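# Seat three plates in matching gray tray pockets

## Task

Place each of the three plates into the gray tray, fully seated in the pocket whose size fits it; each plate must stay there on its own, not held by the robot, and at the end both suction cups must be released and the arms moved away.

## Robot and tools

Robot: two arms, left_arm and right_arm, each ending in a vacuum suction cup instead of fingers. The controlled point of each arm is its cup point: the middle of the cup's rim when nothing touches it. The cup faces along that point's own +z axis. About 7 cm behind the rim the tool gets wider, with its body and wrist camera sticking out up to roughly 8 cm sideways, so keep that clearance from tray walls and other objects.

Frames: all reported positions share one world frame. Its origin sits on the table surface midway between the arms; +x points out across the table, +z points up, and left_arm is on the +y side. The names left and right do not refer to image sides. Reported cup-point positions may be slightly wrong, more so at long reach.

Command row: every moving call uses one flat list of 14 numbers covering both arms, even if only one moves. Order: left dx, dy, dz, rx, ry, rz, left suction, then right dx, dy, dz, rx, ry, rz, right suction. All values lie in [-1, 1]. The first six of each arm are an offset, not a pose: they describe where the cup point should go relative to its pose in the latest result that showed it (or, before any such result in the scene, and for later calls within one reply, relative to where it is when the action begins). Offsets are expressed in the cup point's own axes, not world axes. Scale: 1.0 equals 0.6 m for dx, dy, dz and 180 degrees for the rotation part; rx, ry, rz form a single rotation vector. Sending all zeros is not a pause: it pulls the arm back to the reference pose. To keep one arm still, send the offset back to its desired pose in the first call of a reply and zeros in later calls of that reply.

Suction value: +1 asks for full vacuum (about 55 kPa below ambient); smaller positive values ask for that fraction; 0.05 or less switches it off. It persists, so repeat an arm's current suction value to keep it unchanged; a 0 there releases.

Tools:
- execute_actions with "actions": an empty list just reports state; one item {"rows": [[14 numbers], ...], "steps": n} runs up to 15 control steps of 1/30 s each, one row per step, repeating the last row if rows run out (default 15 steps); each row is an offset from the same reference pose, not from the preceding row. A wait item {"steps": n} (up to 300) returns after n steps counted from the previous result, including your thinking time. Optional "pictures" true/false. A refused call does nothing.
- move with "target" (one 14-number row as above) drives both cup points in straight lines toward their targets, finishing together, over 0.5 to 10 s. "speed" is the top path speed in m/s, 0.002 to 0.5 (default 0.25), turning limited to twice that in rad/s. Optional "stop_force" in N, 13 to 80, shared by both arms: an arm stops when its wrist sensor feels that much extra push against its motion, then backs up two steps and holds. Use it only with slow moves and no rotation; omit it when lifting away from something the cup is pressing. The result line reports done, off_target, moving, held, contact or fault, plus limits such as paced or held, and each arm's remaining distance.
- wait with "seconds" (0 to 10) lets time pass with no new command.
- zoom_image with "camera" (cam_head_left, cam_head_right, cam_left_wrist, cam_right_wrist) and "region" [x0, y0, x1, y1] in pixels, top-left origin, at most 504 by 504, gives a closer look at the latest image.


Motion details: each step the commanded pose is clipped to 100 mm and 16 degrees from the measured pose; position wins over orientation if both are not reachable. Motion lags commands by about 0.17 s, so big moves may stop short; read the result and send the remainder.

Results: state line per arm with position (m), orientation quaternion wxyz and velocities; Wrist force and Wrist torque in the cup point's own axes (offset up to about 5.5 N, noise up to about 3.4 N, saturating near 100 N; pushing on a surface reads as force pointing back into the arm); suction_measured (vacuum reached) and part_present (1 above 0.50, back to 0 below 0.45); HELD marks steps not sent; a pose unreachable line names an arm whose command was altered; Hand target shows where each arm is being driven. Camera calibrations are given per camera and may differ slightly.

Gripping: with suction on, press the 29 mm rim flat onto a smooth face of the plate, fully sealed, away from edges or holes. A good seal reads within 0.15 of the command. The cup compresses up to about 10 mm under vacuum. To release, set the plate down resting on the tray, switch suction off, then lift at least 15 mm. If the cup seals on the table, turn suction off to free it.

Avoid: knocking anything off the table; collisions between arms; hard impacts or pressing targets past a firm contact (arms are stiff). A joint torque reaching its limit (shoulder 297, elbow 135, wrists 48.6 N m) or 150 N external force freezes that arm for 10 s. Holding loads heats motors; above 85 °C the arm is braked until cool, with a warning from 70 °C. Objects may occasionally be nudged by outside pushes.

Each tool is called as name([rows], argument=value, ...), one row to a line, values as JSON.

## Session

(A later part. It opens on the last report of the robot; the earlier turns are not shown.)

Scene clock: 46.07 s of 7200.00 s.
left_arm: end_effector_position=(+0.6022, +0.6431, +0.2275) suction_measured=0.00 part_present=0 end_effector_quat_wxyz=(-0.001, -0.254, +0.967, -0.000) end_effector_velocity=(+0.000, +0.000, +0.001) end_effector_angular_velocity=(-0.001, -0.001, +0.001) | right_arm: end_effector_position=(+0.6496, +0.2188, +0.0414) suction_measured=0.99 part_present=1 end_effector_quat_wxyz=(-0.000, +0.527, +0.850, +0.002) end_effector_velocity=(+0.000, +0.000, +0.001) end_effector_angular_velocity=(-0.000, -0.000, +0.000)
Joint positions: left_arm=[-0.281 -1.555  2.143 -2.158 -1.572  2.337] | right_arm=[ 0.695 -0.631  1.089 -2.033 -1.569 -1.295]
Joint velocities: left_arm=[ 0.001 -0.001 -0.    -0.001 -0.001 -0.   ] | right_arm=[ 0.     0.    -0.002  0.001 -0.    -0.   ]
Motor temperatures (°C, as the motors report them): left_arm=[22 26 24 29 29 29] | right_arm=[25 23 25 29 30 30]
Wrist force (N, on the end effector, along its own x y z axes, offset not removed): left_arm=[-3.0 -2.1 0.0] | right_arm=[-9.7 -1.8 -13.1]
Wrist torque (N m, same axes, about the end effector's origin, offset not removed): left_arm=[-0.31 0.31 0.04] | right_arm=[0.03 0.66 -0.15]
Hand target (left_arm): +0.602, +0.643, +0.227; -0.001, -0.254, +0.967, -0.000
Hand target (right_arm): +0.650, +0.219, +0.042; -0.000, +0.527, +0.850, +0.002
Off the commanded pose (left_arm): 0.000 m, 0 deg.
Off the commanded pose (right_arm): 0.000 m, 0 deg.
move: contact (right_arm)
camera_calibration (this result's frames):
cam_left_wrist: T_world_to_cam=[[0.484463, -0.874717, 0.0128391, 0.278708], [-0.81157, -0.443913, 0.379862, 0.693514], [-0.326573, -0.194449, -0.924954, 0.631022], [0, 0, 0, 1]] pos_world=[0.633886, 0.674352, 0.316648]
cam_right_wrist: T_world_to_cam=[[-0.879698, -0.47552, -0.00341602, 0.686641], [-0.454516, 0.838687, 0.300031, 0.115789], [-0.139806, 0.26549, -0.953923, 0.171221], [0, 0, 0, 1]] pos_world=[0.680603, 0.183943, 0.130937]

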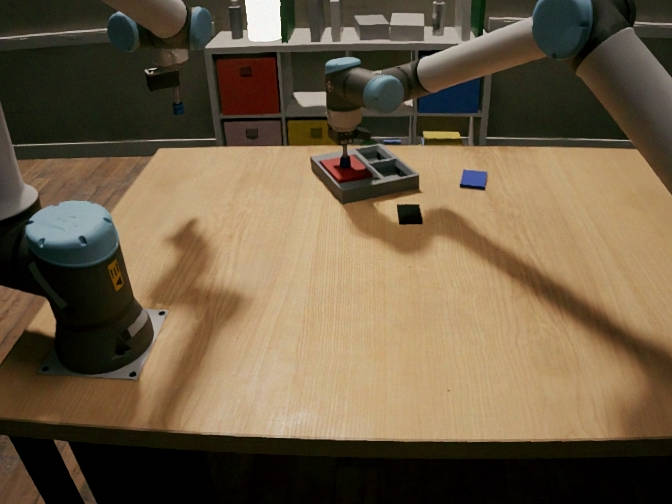

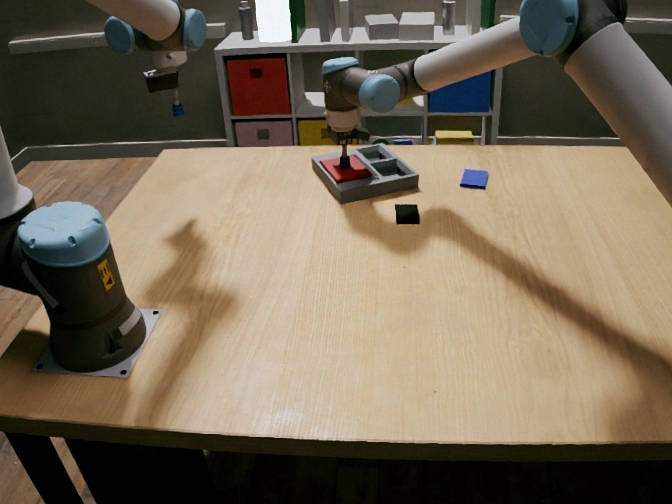

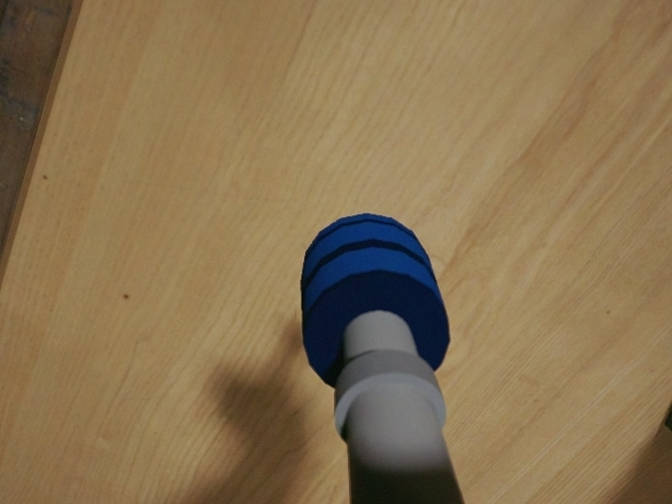

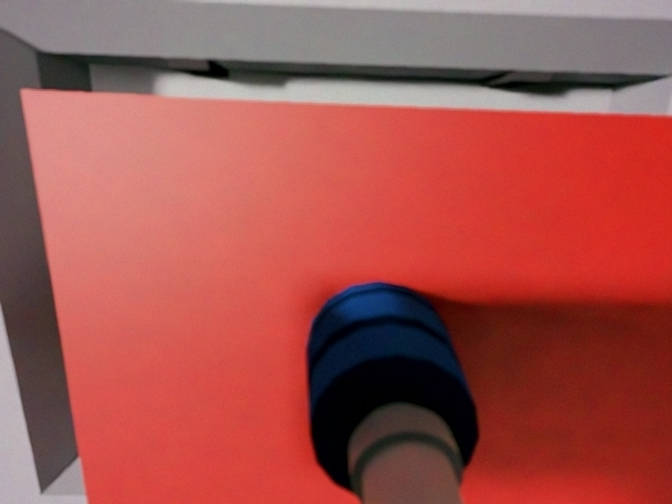

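move(target=[0,0,0,0,0,0,0,-0.0135,0.0165,-0.006,0,0,0,1], speed=0.02)

move(target=[0,0,0,0,0,0,0,0,0,0.02,0,0,0,1], speed=0.01, stop_force=13)

Scene clock: 51.53 s of 7200.00 s.
left_arm: end_effector_position=(+0.6022, +0.6431, +0.2275) suction_measured=0.00 part_present=0 end_effector_quat_wxyz=(-0.001, -0.254, +0.967, -0.000) end_effector_velocity=(+0.000, -0.000, -0.000) end_effector_angular_velocity=(-0.000, +0.000, +0.000) | right_arm: end_effector_position=(+0.6618, +0.2160, +0.0449) suction_measured=0.99 part_present=1 end_effector_quat_wxyz=(-0.000, +0.527, +0.850, +0.002) end_effector_velocity=(+0.002, -0.000, +0.001) end_effector_angular_velocity=(-0.000, -0.001, +0.000)
Joint positions: left_arm=[-0.281 -1.555  2.143 -2.158 -1.572  2.337] | right_arm=[ 0.686 -0.625  1.069 -2.02  -1.569 -1.305]
Joint velocities: left_arm=[-0.     0.001 -0.    -0.    -0.    -0.001] | right_arm=[-0.001  0.001 -0.004  0.002 -0.001 -0.002]
Motor temperatures (°C, as the motors report them): left_arm=[22 26 24 29 29 29] | right_arm=[25 23 25 29 30 30]
Wrist force (N, on the end effector, along its own x y z axes, offset not removed): left_arm=[-2.9 -3.6 1.9] | right_arm=[-2.6 0.3 0.6]
Wrist torque (N m, same axes, about the end effector's origin, offset not removed): left_arm=[-0.40 0.29 -0.16] | right_arm=[0.12 0.50 -0.14]
Hand target (left_arm): +0.602, +0.643, +0.227; -0.001, -0.254, +0.967, -0.000
Hand target (right_arm): +0.662, +0.216, +0.045; -0.000, +0.527, +0.850, +0.002
Off the commanded pose (left_arm): 0.000 m, 0 deg.
Off the commanded pose (right_arm): 0.000 m, 0 deg.
move: done
camera_calibration (this result's frames):
cam_left_wrist: T_world_to_cam=[[0.484463, -0.874717, 0.0128393, 0.278708], [-0.81157, -0.443913, 0.379862, 0.693514], [-0.326573, -0.194449, -0.924954, 0.631022], [0, 0, 0, 1]] pos_world=[0.633886, 0.674352, 0.316648]
cam_right_wrist: T_world_to_cam=[[-0.8797, -0.475517, -0.00343714, 0.69606], [-0.454515, 0.838677, 0.300063, 0.12266], [-0.139802, 0.265527, -0.953913, 0.177069], [0, 0, 0, 1]] pos_world=[0.69283, 0.1811, 0.134495]

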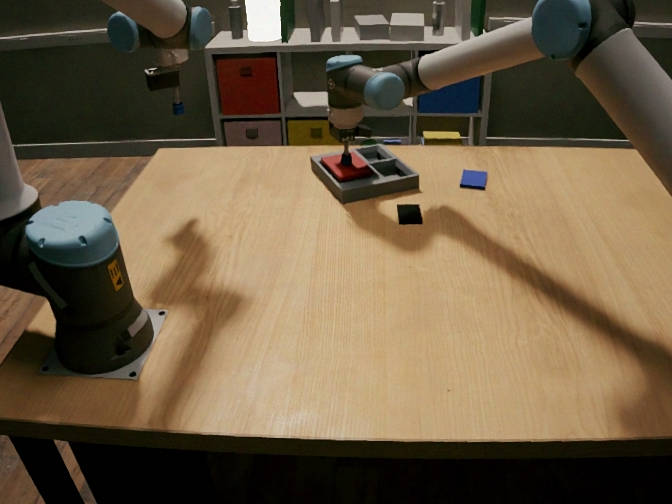

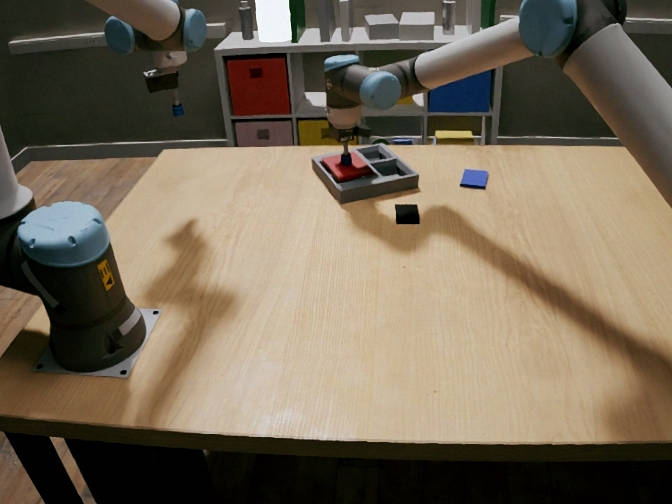

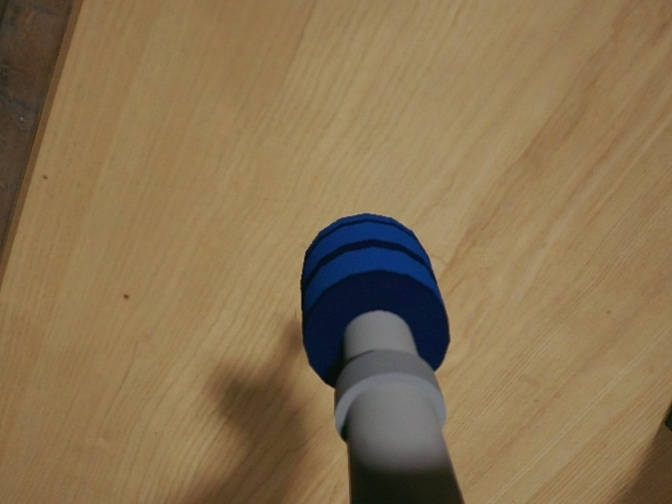

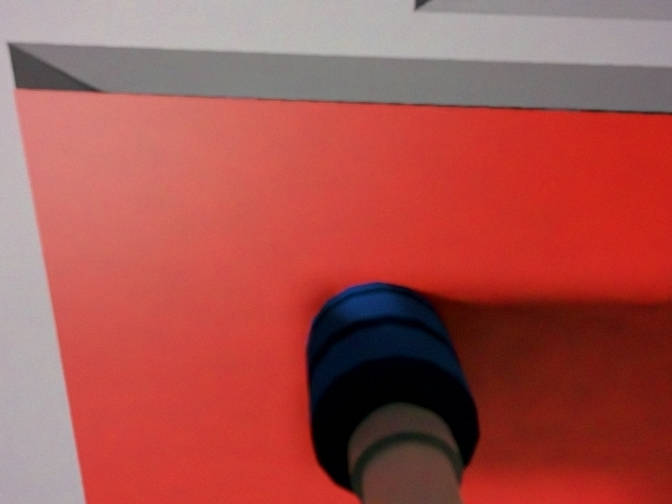

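Scene clock: 52.97 s of 7200.00 s.
left_arm: end_effector_position=(+0.6022, +0.6431, +0.2275) suction_measured=0.00 part_present=0 end_effector_quat_wxyz=(-0.001, -0.254, +0.967, -0.000) end_effector_velocity=(+0.000, -0.000, +0.000) end_effector_angular_velocity=(-0.000, -0.001, -0.000) | right_arm: end_effector_position=(+0.6619, +0.2160, +0.0331) suction_measured=0.98 part_present=1 end_effector_quat_wxyz=(-0.000, +0.527, +0.850, +0.002) end_effector_velocity=(-0.000, -0.000, -0.003) end_effector_angular_velocity=(+0.000, +0.001, +0.001)
Joint positions: left_arm=[-0.281 -1.555  2.143 -2.158 -1.572  2.337] | right_arm=[ 0.685 -0.615  1.073 -2.033 -1.569 -1.305]
Joint velocities: left_arm=[-0.     0.    -0.    -0.001  0.     0.   ] | right_arm=[-0.     0.002  0.001 -0.002  0.001 -0.001]
Motor temperatures (°C, as the motors report them): left_arm=[22 26 24 29 29 29] | right_arm=[25 23 25 29 30 30]
Wrist force (N, on the end effector, along its own x y z axes, offset not removed): left_arm=[-1.6 -0.9 2.1] | right_arm=[-1.4 0.7 1.1]
Wrist torque (N m, same axes, about the end effector's origin, offset not removed): left_arm=[0.08 0.00 -0.06] | right_arm=[0.16 0.35 -0.19]
Hand target (left_arm): +0.602, +0.643, +0.227; -0.001, -0.254, +0.967, -0.000
Hand target (right_arm): +0.662, +0.216, +0.033; -0.000, +0.527, +0.850, +0.002
Off the commanded pose (left_arm): 0.000 m, 0 deg.
Off the commanded pose (right_arm): 0.000 m, 0 deg.
move: done
camera_calibration (this result's frames):
cam_left_wrist: T_world_to_cam=[[0.484463, -0.874718, 0.0128392, 0.278708], [-0.81157, -0.443913, 0.379862, 0.693514], [-0.326573, -0.194449, -0.924954, 0.631022], [0, 0, 0, 1]] pos_world=[0.633886, 0.674352, 0.316648]
cam_right_wrist: T_world_to_cam=[[-0.879724, -0.475472, -0.00343277, 0.696074], [-0.454473, 0.838705, 0.300048, 0.126211], [-0.139785, 0.265519, -0.953918, 0.165839], [0, 0, 0, 1]] pos_world=[0.692895, 0.181077, 0.122717]

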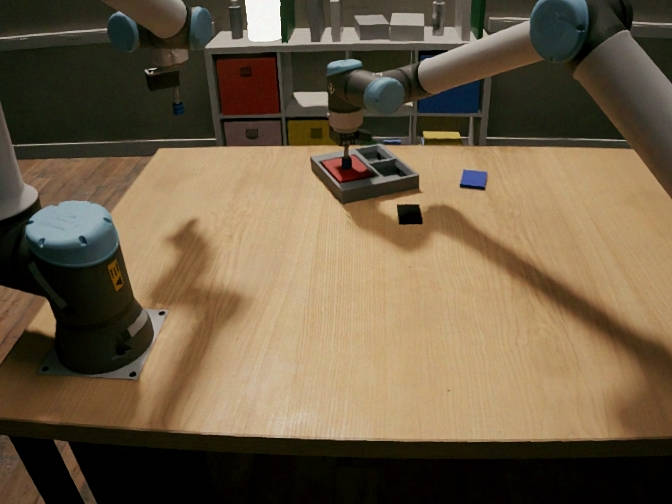

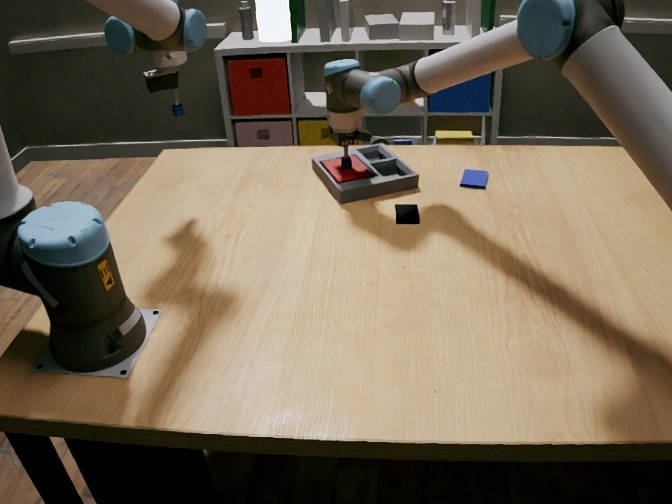

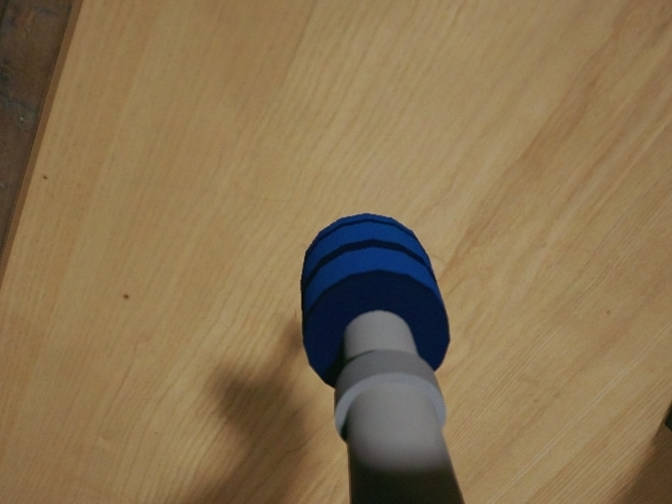

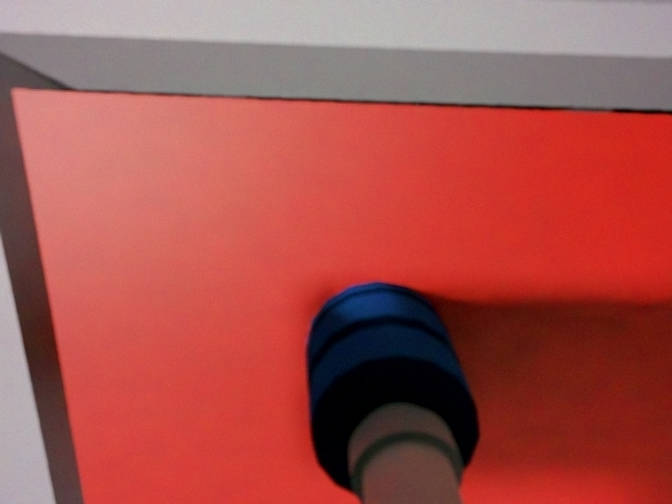

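move(target=[0,0,0,0,0,0,0,-0.001,0.003,0.008,0,0,0,1], speed=0.006)

move(target=[0,0,0,0,0,0,0,0,0,0.045,0,0,0,1], speed=0.004, stop_force=35)

Scene clock: 56.90 s of 7200.00 s.
left_arm: end_effector_position=(+0.6022, +0.6431, +0.2275) suction_measured=0.00 part_present=0 end_effector_quat_wxyz=(-0.001, -0.254, +0.967, -0.000) end_effector_velocity=(+0.000, -0.000, +0.000) end_effector_angular_velocity=(-0.000, -0.001, +0.000) | right_arm: end_effector_position=(+0.6637, +0.2163, +0.0285) suction_measured=0.99 part_present=1 end_effector_quat_wxyz=(-0.000, +0.527, +0.850, +0.002) end_effector_velocity=(+0.000, -0.000, -0.002) end_effector_angular_velocity=(-0.001, -0.000, +0.000)
Joint positions: left_arm=[-0.281 -1.555  2.143 -2.158 -1.572  2.337] | right_arm=[ 0.685 -0.609  1.07  -2.036 -1.569 -1.305]
Joint velocities: left_arm=[ 0.     0.    -0.    -0.001  0.    -0.   ] | right_arm=[-0.     0.002 -0.    -0.001 -0.001 -0.   ]
Motor temperatures (°C, as the motors report them): left_arm=[22 26 24 29 29 29] | right_arm=[25 23 25 29 30 30]
Wrist force (N, on the end effector, along its own x y z axes, offset not removed): left_arm=[-4.9 -1.0 -2.3] | right_arm=[-1.6 -4.6 -1.2]
Wrist torque (N m, same axes, about the end effector's origin, offset not removed): left_arm=[-0.01 0.46 -0.03] | right_arm=[-0.16 0.51 -0.17]
Hand target (left_arm): +0.602, +0.643, +0.227; -0.001, -0.254, +0.967, -0.000
Hand target (right_arm): +0.664, +0.216, +0.028; -0.000, +0.527, +0.850, +0.002
Off the commanded pose (left_arm): 0.000 m, 0 deg.
Off the commanded pose (right_arm): 0.000 m, 0 deg.
move: done
camera_calibration (this result's frames):
cam_left_wrist: T_world_to_cam=[[0.484463, -0.874718, 0.0128394, 0.278708], [-0.81157, -0.443913, 0.379862, 0.693514], [-0.326573, -0.194449, -0.924954, 0.631022], [0, 0, 0, 1]] pos_world=[0.633886, 0.674352, 0.316648]
cam_right_wrist: T_world_to_cam=[[-0.87972, -0.47548, -0.00346806, 0.697798], [-0.454487, 0.838691, 0.300065, 0.128221], [-0.139766, 0.265549, -0.953913, 0.161574], [0, 0, 0, 1]] pos_world=[0.694724, 0.181346, 0.118073]

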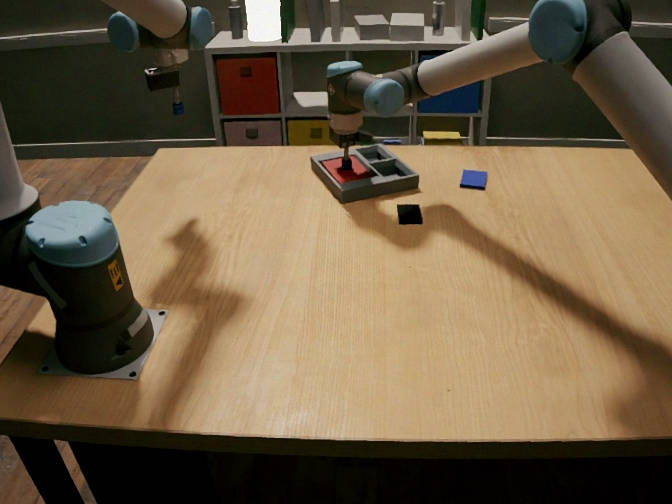

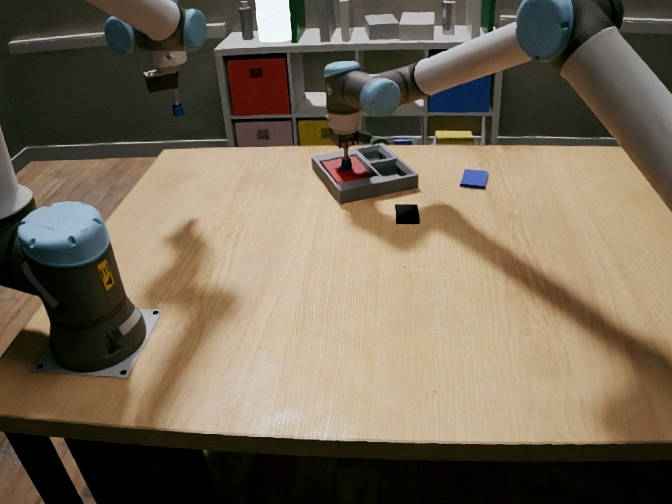

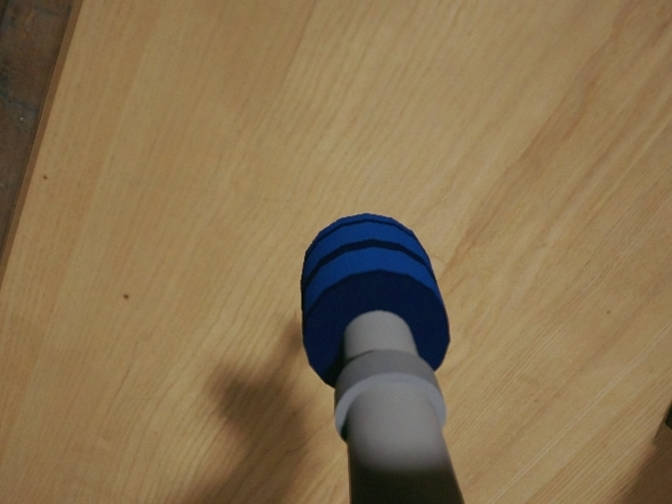

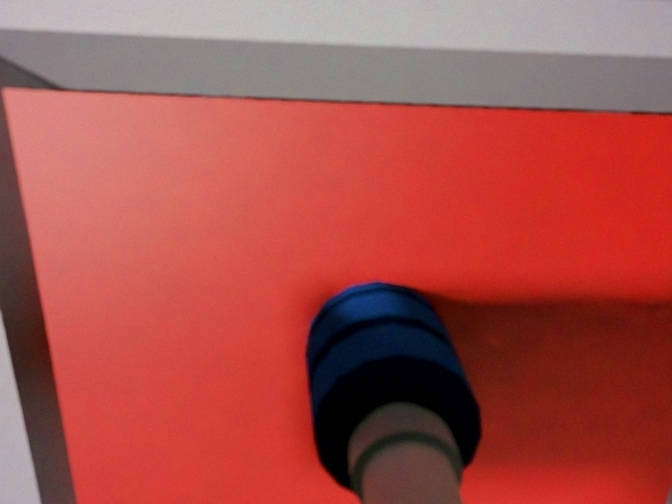

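Scene clock: 59.83 s of 7200.00 s.
left_arm: end_effector_position=(+0.6022, +0.6431, +0.2275) suction_measured=0.00 part_present=0 end_effector_quat_wxyz=(-0.001, -0.254, +0.967, -0.000) end_effector_velocity=(+0.000, +0.000, +0.000) end_effector_angular_velocity=(-0.000, -0.001, +0.000) | right_arm: end_effector_position=(+0.6638, +0.2163, +0.0184) suction_measured=1.00 part_present=1 end_effector_quat_wxyz=(-0.000, +0.527, +0.850, +0.003) end_effector_velocity=(-0.001, -0.000, -0.000) end_effector_angular_velocity=(-0.001, +0.001, +0.000)
Joint positions: left_arm=[-0.281 -1.555  2.143 -2.158 -1.572  2.337] | right_arm=[ 0.685 -0.601  1.073 -2.048 -1.569 -1.305]
Joint velocities: left_arm=[ 0. -0. -0. -0. -0. -0.] | right_arm=[ 0.    -0.     0.001  0.001  0.     0.   ]
Motor temperatures (°C, as the motors report them): left_arm=[22 26 24 29 29 29] | right_arm=[25 23 25 29 30 30]
Wrist force (N, on the end effector, along its own x y z axes, offset not removed): left_arm=[-3.5 1.5 -0.1] | right_arm=[-4.8 -9.5 -44.4]
Wrist torque (N m, same axes, about the end effector's origin, offset not removed): left_arm=[0.37 0.32 -0.08] | right_arm=[-0.58 0.46 -0.13]
Hand target (left_arm): +0.602, +0.643, +0.227; -0.001, -0.254, +0.967, -0.000
Hand target (right_arm): +0.664, +0.216, +0.019; -0.000, +0.527, +0.850, +0.003
Off the commanded pose (left_arm): 0.000 m, 0 deg.
Off the commanded pose (right_arm): 0.017 m, 0 deg.
move: contact (right_arm)
camera_calibration (this result's frames):
cam_left_wrist: T_world_to_cam=[[0.484463, -0.874717, 0.0128392, 0.278708], [-0.81157, -0.443913, 0.379862, 0.693514], [-0.326573, -0.194449, -0.924954, 0.631022], [0, 0, 0, 1]] pos_world=[0.633886, 0.674352, 0.316648]
cam_right_wrist: T_world_to_cam=[[-0.879719, -0.475478, -0.00384431, 0.697897], [-0.454573, 0.838615, 0.300148, 0.131316], [-0.13949, 0.265794, -0.953885, 0.151665], [0, 0, 0, 1]] pos_world=[0.694802, 0.181399, 0.10794]

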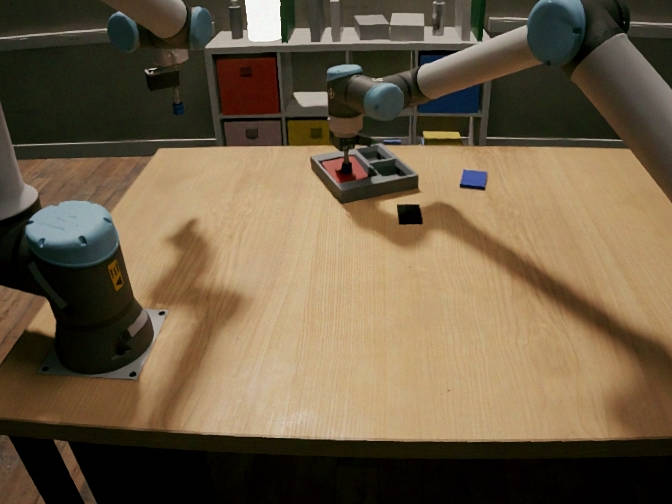

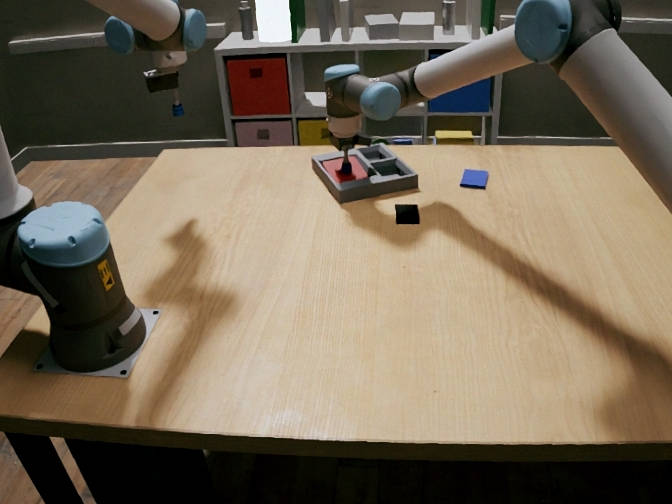

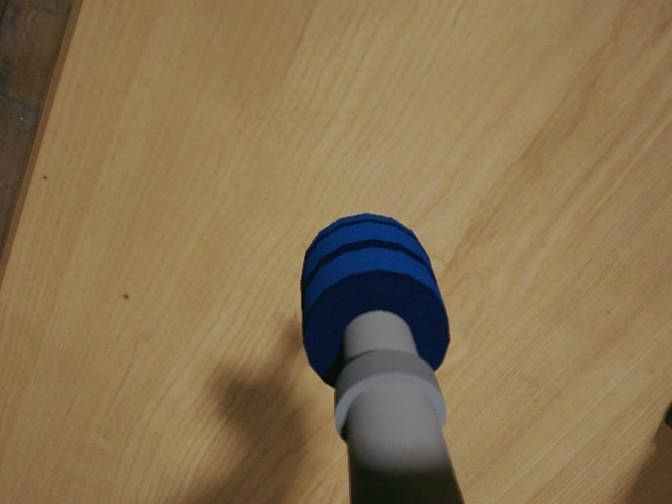

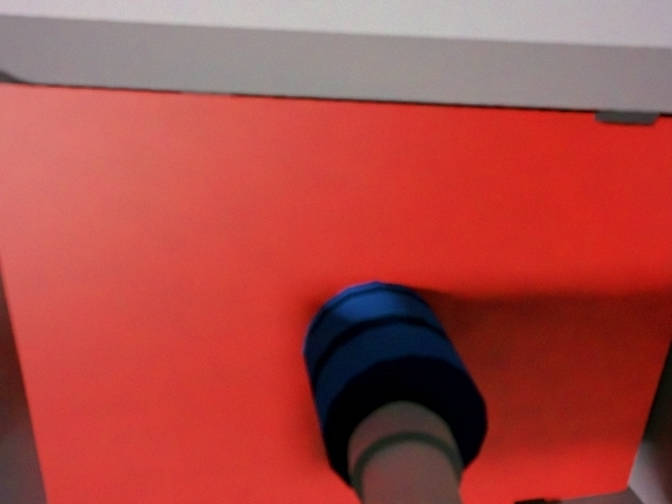

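move(target=[0,0,0,0,0,0,0,0,-0.005,-0.02,0,0,0,1], speed=0.008)

move(target=[0,0,0,0,0,0,0,0,0,0.05,0,0,0,1], speed=0.004, stop_force=35)

Scene clock: 63.63 s of 7200.00 s.
left_arm: end_effector_position=(+0.6022, +0.6431, +0.2275) suction_measured=0.00 part_present=0 end_effector_quat_wxyz=(-0.001, -0.254, +0.967, -0.000) end_effector_velocity=(-0.000, +0.000, +0.000) end_effector_angular_velocity=(+0.001, -0.000, +0.000) | right_arm: end_effector_position=(+0.6612, +0.2150, +0.0302) suction_measured=1.00 part_present=1 end_effector_quat_wxyz=(-0.000, +0.527, +0.850, +0.003) end_effector_velocity=(-0.001, -0.001, +0.001) end_effector_angular_velocity=(-0.001, +0.001, -0.000)
Joint positions: left_arm=[-0.281 -1.555  2.143 -2.158 -1.572  2.337] | right_arm=[ 0.685 -0.615  1.079 -2.039 -1.569 -1.305]
Joint velocities: left_arm=[-0.    -0.     0.     0.     0.001 -0.   ] | right_arm=[ 0.    -0.002  0.002  0.002 -0.     0.   ]
Motor temperatures (°C, as the motors report them): left_arm=[22 26 24 29 29 29] | right_arm=[25 23 25 29 30 30]
Wrist force (N, on the end effector, along its own x y z axes, offset not removed): left_arm=[-1.6 2.7 0.2] | right_arm=[-3.5 1.7 5.1]
Wrist torque (N m, same axes, about the end effector's origin, offset not removed): left_arm=[0.46 0.24 -0.15] | right_arm=[0.11 0.54 -0.09]
Hand target (left_arm): +0.602, +0.643, +0.227; -0.001, -0.254, +0.967, -0.000
Hand target (right_arm): +0.661, +0.215, +0.030; -0.000, +0.527, +0.850, +0.003
Off the commanded pose (left_arm): 0.000 m, 0 deg.
Off the commanded pose (right_arm): 0.000 m, 0 deg.
move: done
camera_calibration (this result's frames):
cam_left_wrist: T_world_to_cam=[[0.484463, -0.874717, 0.0128394, 0.278708], [-0.81157, -0.443913, 0.379862, 0.693514], [-0.326573, -0.194449, -0.924954, 0.631022], [0, 0, 0, 1]] pos_world=[0.633886, 0.674352, 0.316648]
cam_right_wrist: T_world_to_cam=[[-0.879719, -0.475478, -0.00384418, 0.694962], [-0.454573, 0.838614, 0.300151, 0.127664], [-0.139492, 0.265796, -0.953884, 0.162921], [0, 0, 0, 1]] pos_world=[0.69213, 0.180075, 0.119761]

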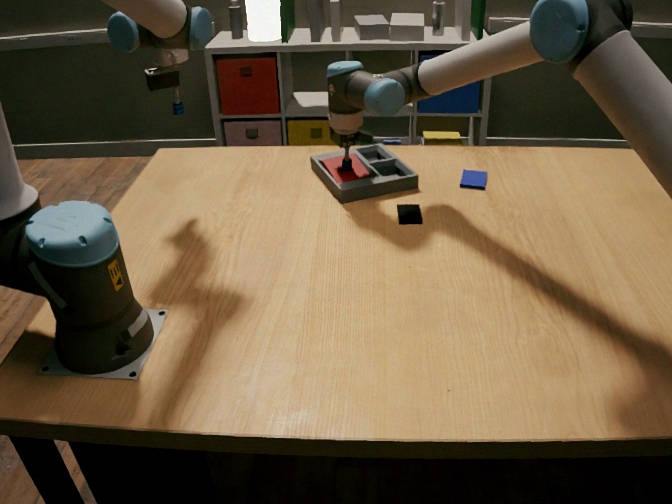

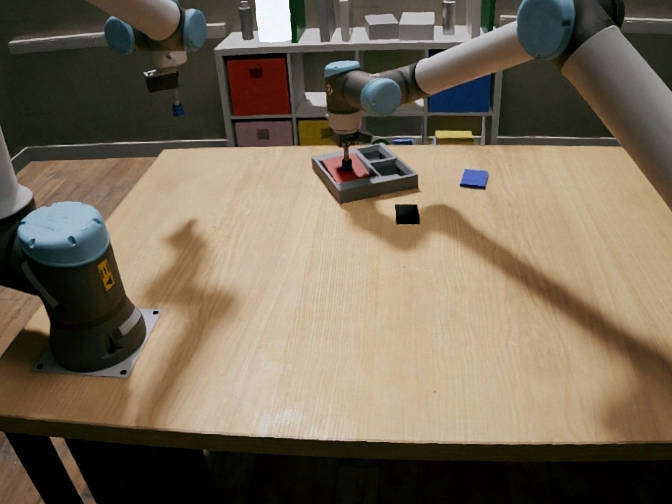

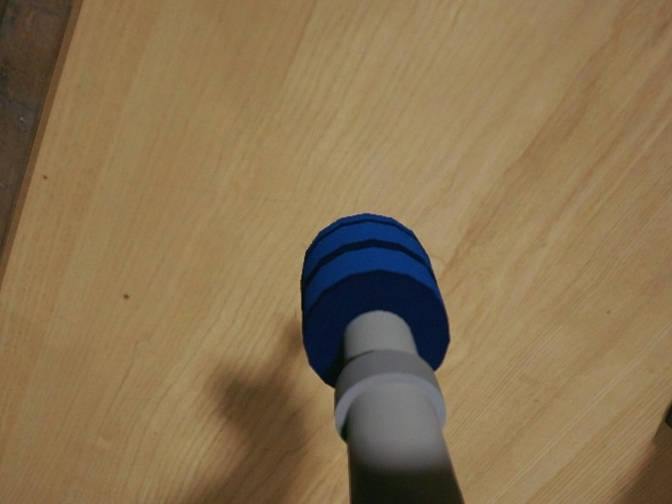

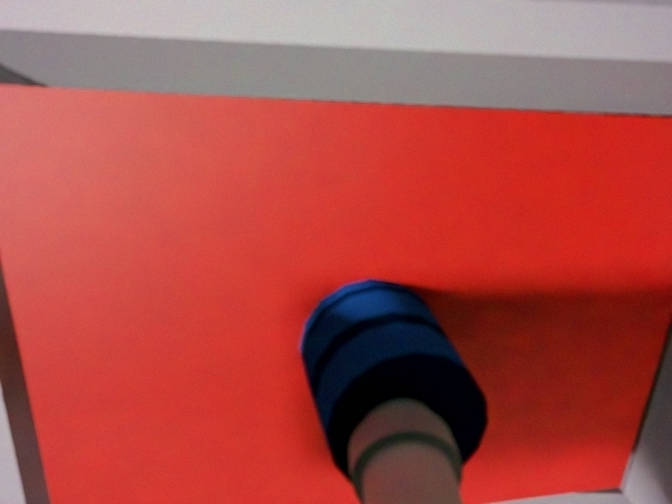

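Scene clock: 70.17 s of 7200.00 s.
left_arm: end_effector_position=(+0.6022, +0.6431, +0.2275) suction_measured=0.00 part_present=0 end_effector_quat_wxyz=(-0.001, -0.254, +0.967, -0.000) end_effector_velocity=(-0.000, +0.000, +0.000) end_effector_angular_velocity=(+0.000, +0.000, -0.000) | right_arm: end_effector_position=(+0.6613, +0.2151, +0.0058) suction_measured=0.99 part_present=1 end_effector_quat_wxyz=(+0.000, +0.527, +0.850, +0.003) end_effector_velocity=(-0.000, -0.000, +0.000) end_effector_angular_velocity=(-0.001, -0.000, +0.000)
Joint positions: left_arm=[-0.281 -1.555  2.143 -2.158 -1.572  2.337] | right_arm=[ 0.685 -0.594  1.085 -2.067 -1.569 -1.305]
Joint velocities: left_arm=[-0.    -0.    -0.     0.001  0.     0.   ] | right_arm=[-0.    -0.001  0.     0.001 -0.001 -0.   ]
Motor temperatures (°C, as the motors report them): left_arm=[22 26 24 29 29 29] | right_arm=[25 23 25 29 30 30]
Wrist force (N, on the end effector, along its own x y z axes, offset not removed): left_arm=[-2.3 0.8 0.6] | right_arm=[-8.7 -20.4 -43.1]
Wrist torque (N m, same axes, about the end effector's origin, offset not removed): left_arm=[0.07 0.17 -0.10] | right_arm=[-0.32 0.42 -0.13]
Hand target (left_arm): +0.602, +0.643, +0.227; -0.001, -0.254, +0.967, -0.000
Hand target (right_arm): +0.661, +0.215, +0.006; +0.000, +0.527, +0.850, +0.003
Off the commanded pose (left_arm): 0.000 m, 0 deg.
Off the commanded pose (right_arm): 0.006 m, 0 deg.
move: contact (right_arm)
camera_calibration (this result's frames):
cam_left_wrist: T_world_to_cam=[[0.484463, -0.874718, 0.0128391, 0.278708], [-0.81157, -0.443913, 0.379862, 0.693514], [-0.326573, -0.194449, -0.924954, 0.631022], [0, 0, 0, 1]] pos_world=[0.633886, 0.674352, 0.316648]
cam_right_wrist: T_world_to_cam=[[-0.879718, -0.475477, -0.00426296, 0.695043], [-0.45467, 0.838528, 0.300245, 0.135017], [-0.139185, 0.266069, -0.953853, 0.139402], [0, 0, 0, 1]] pos_world=[0.692232, 0.180171, 0.0953933]

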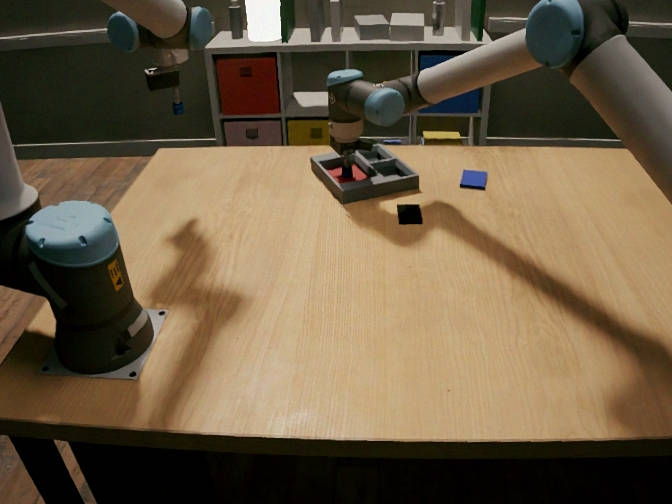

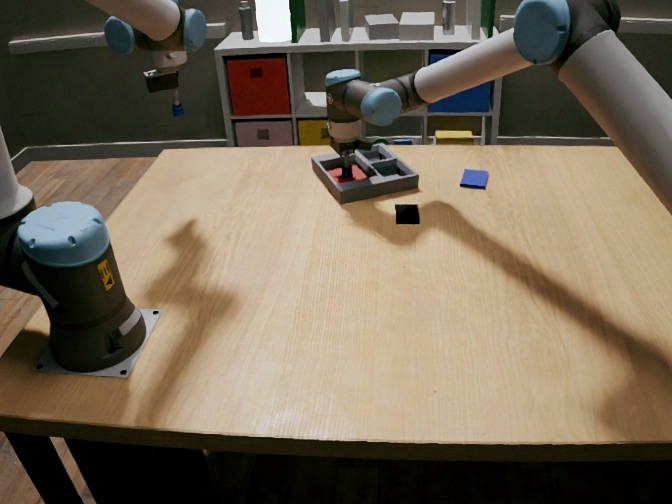

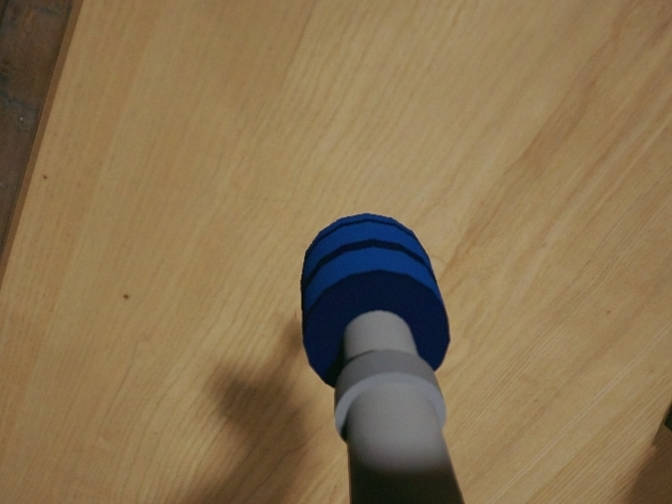

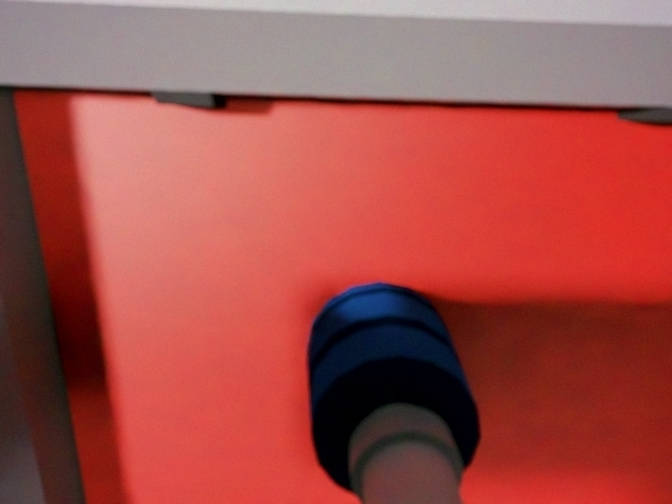

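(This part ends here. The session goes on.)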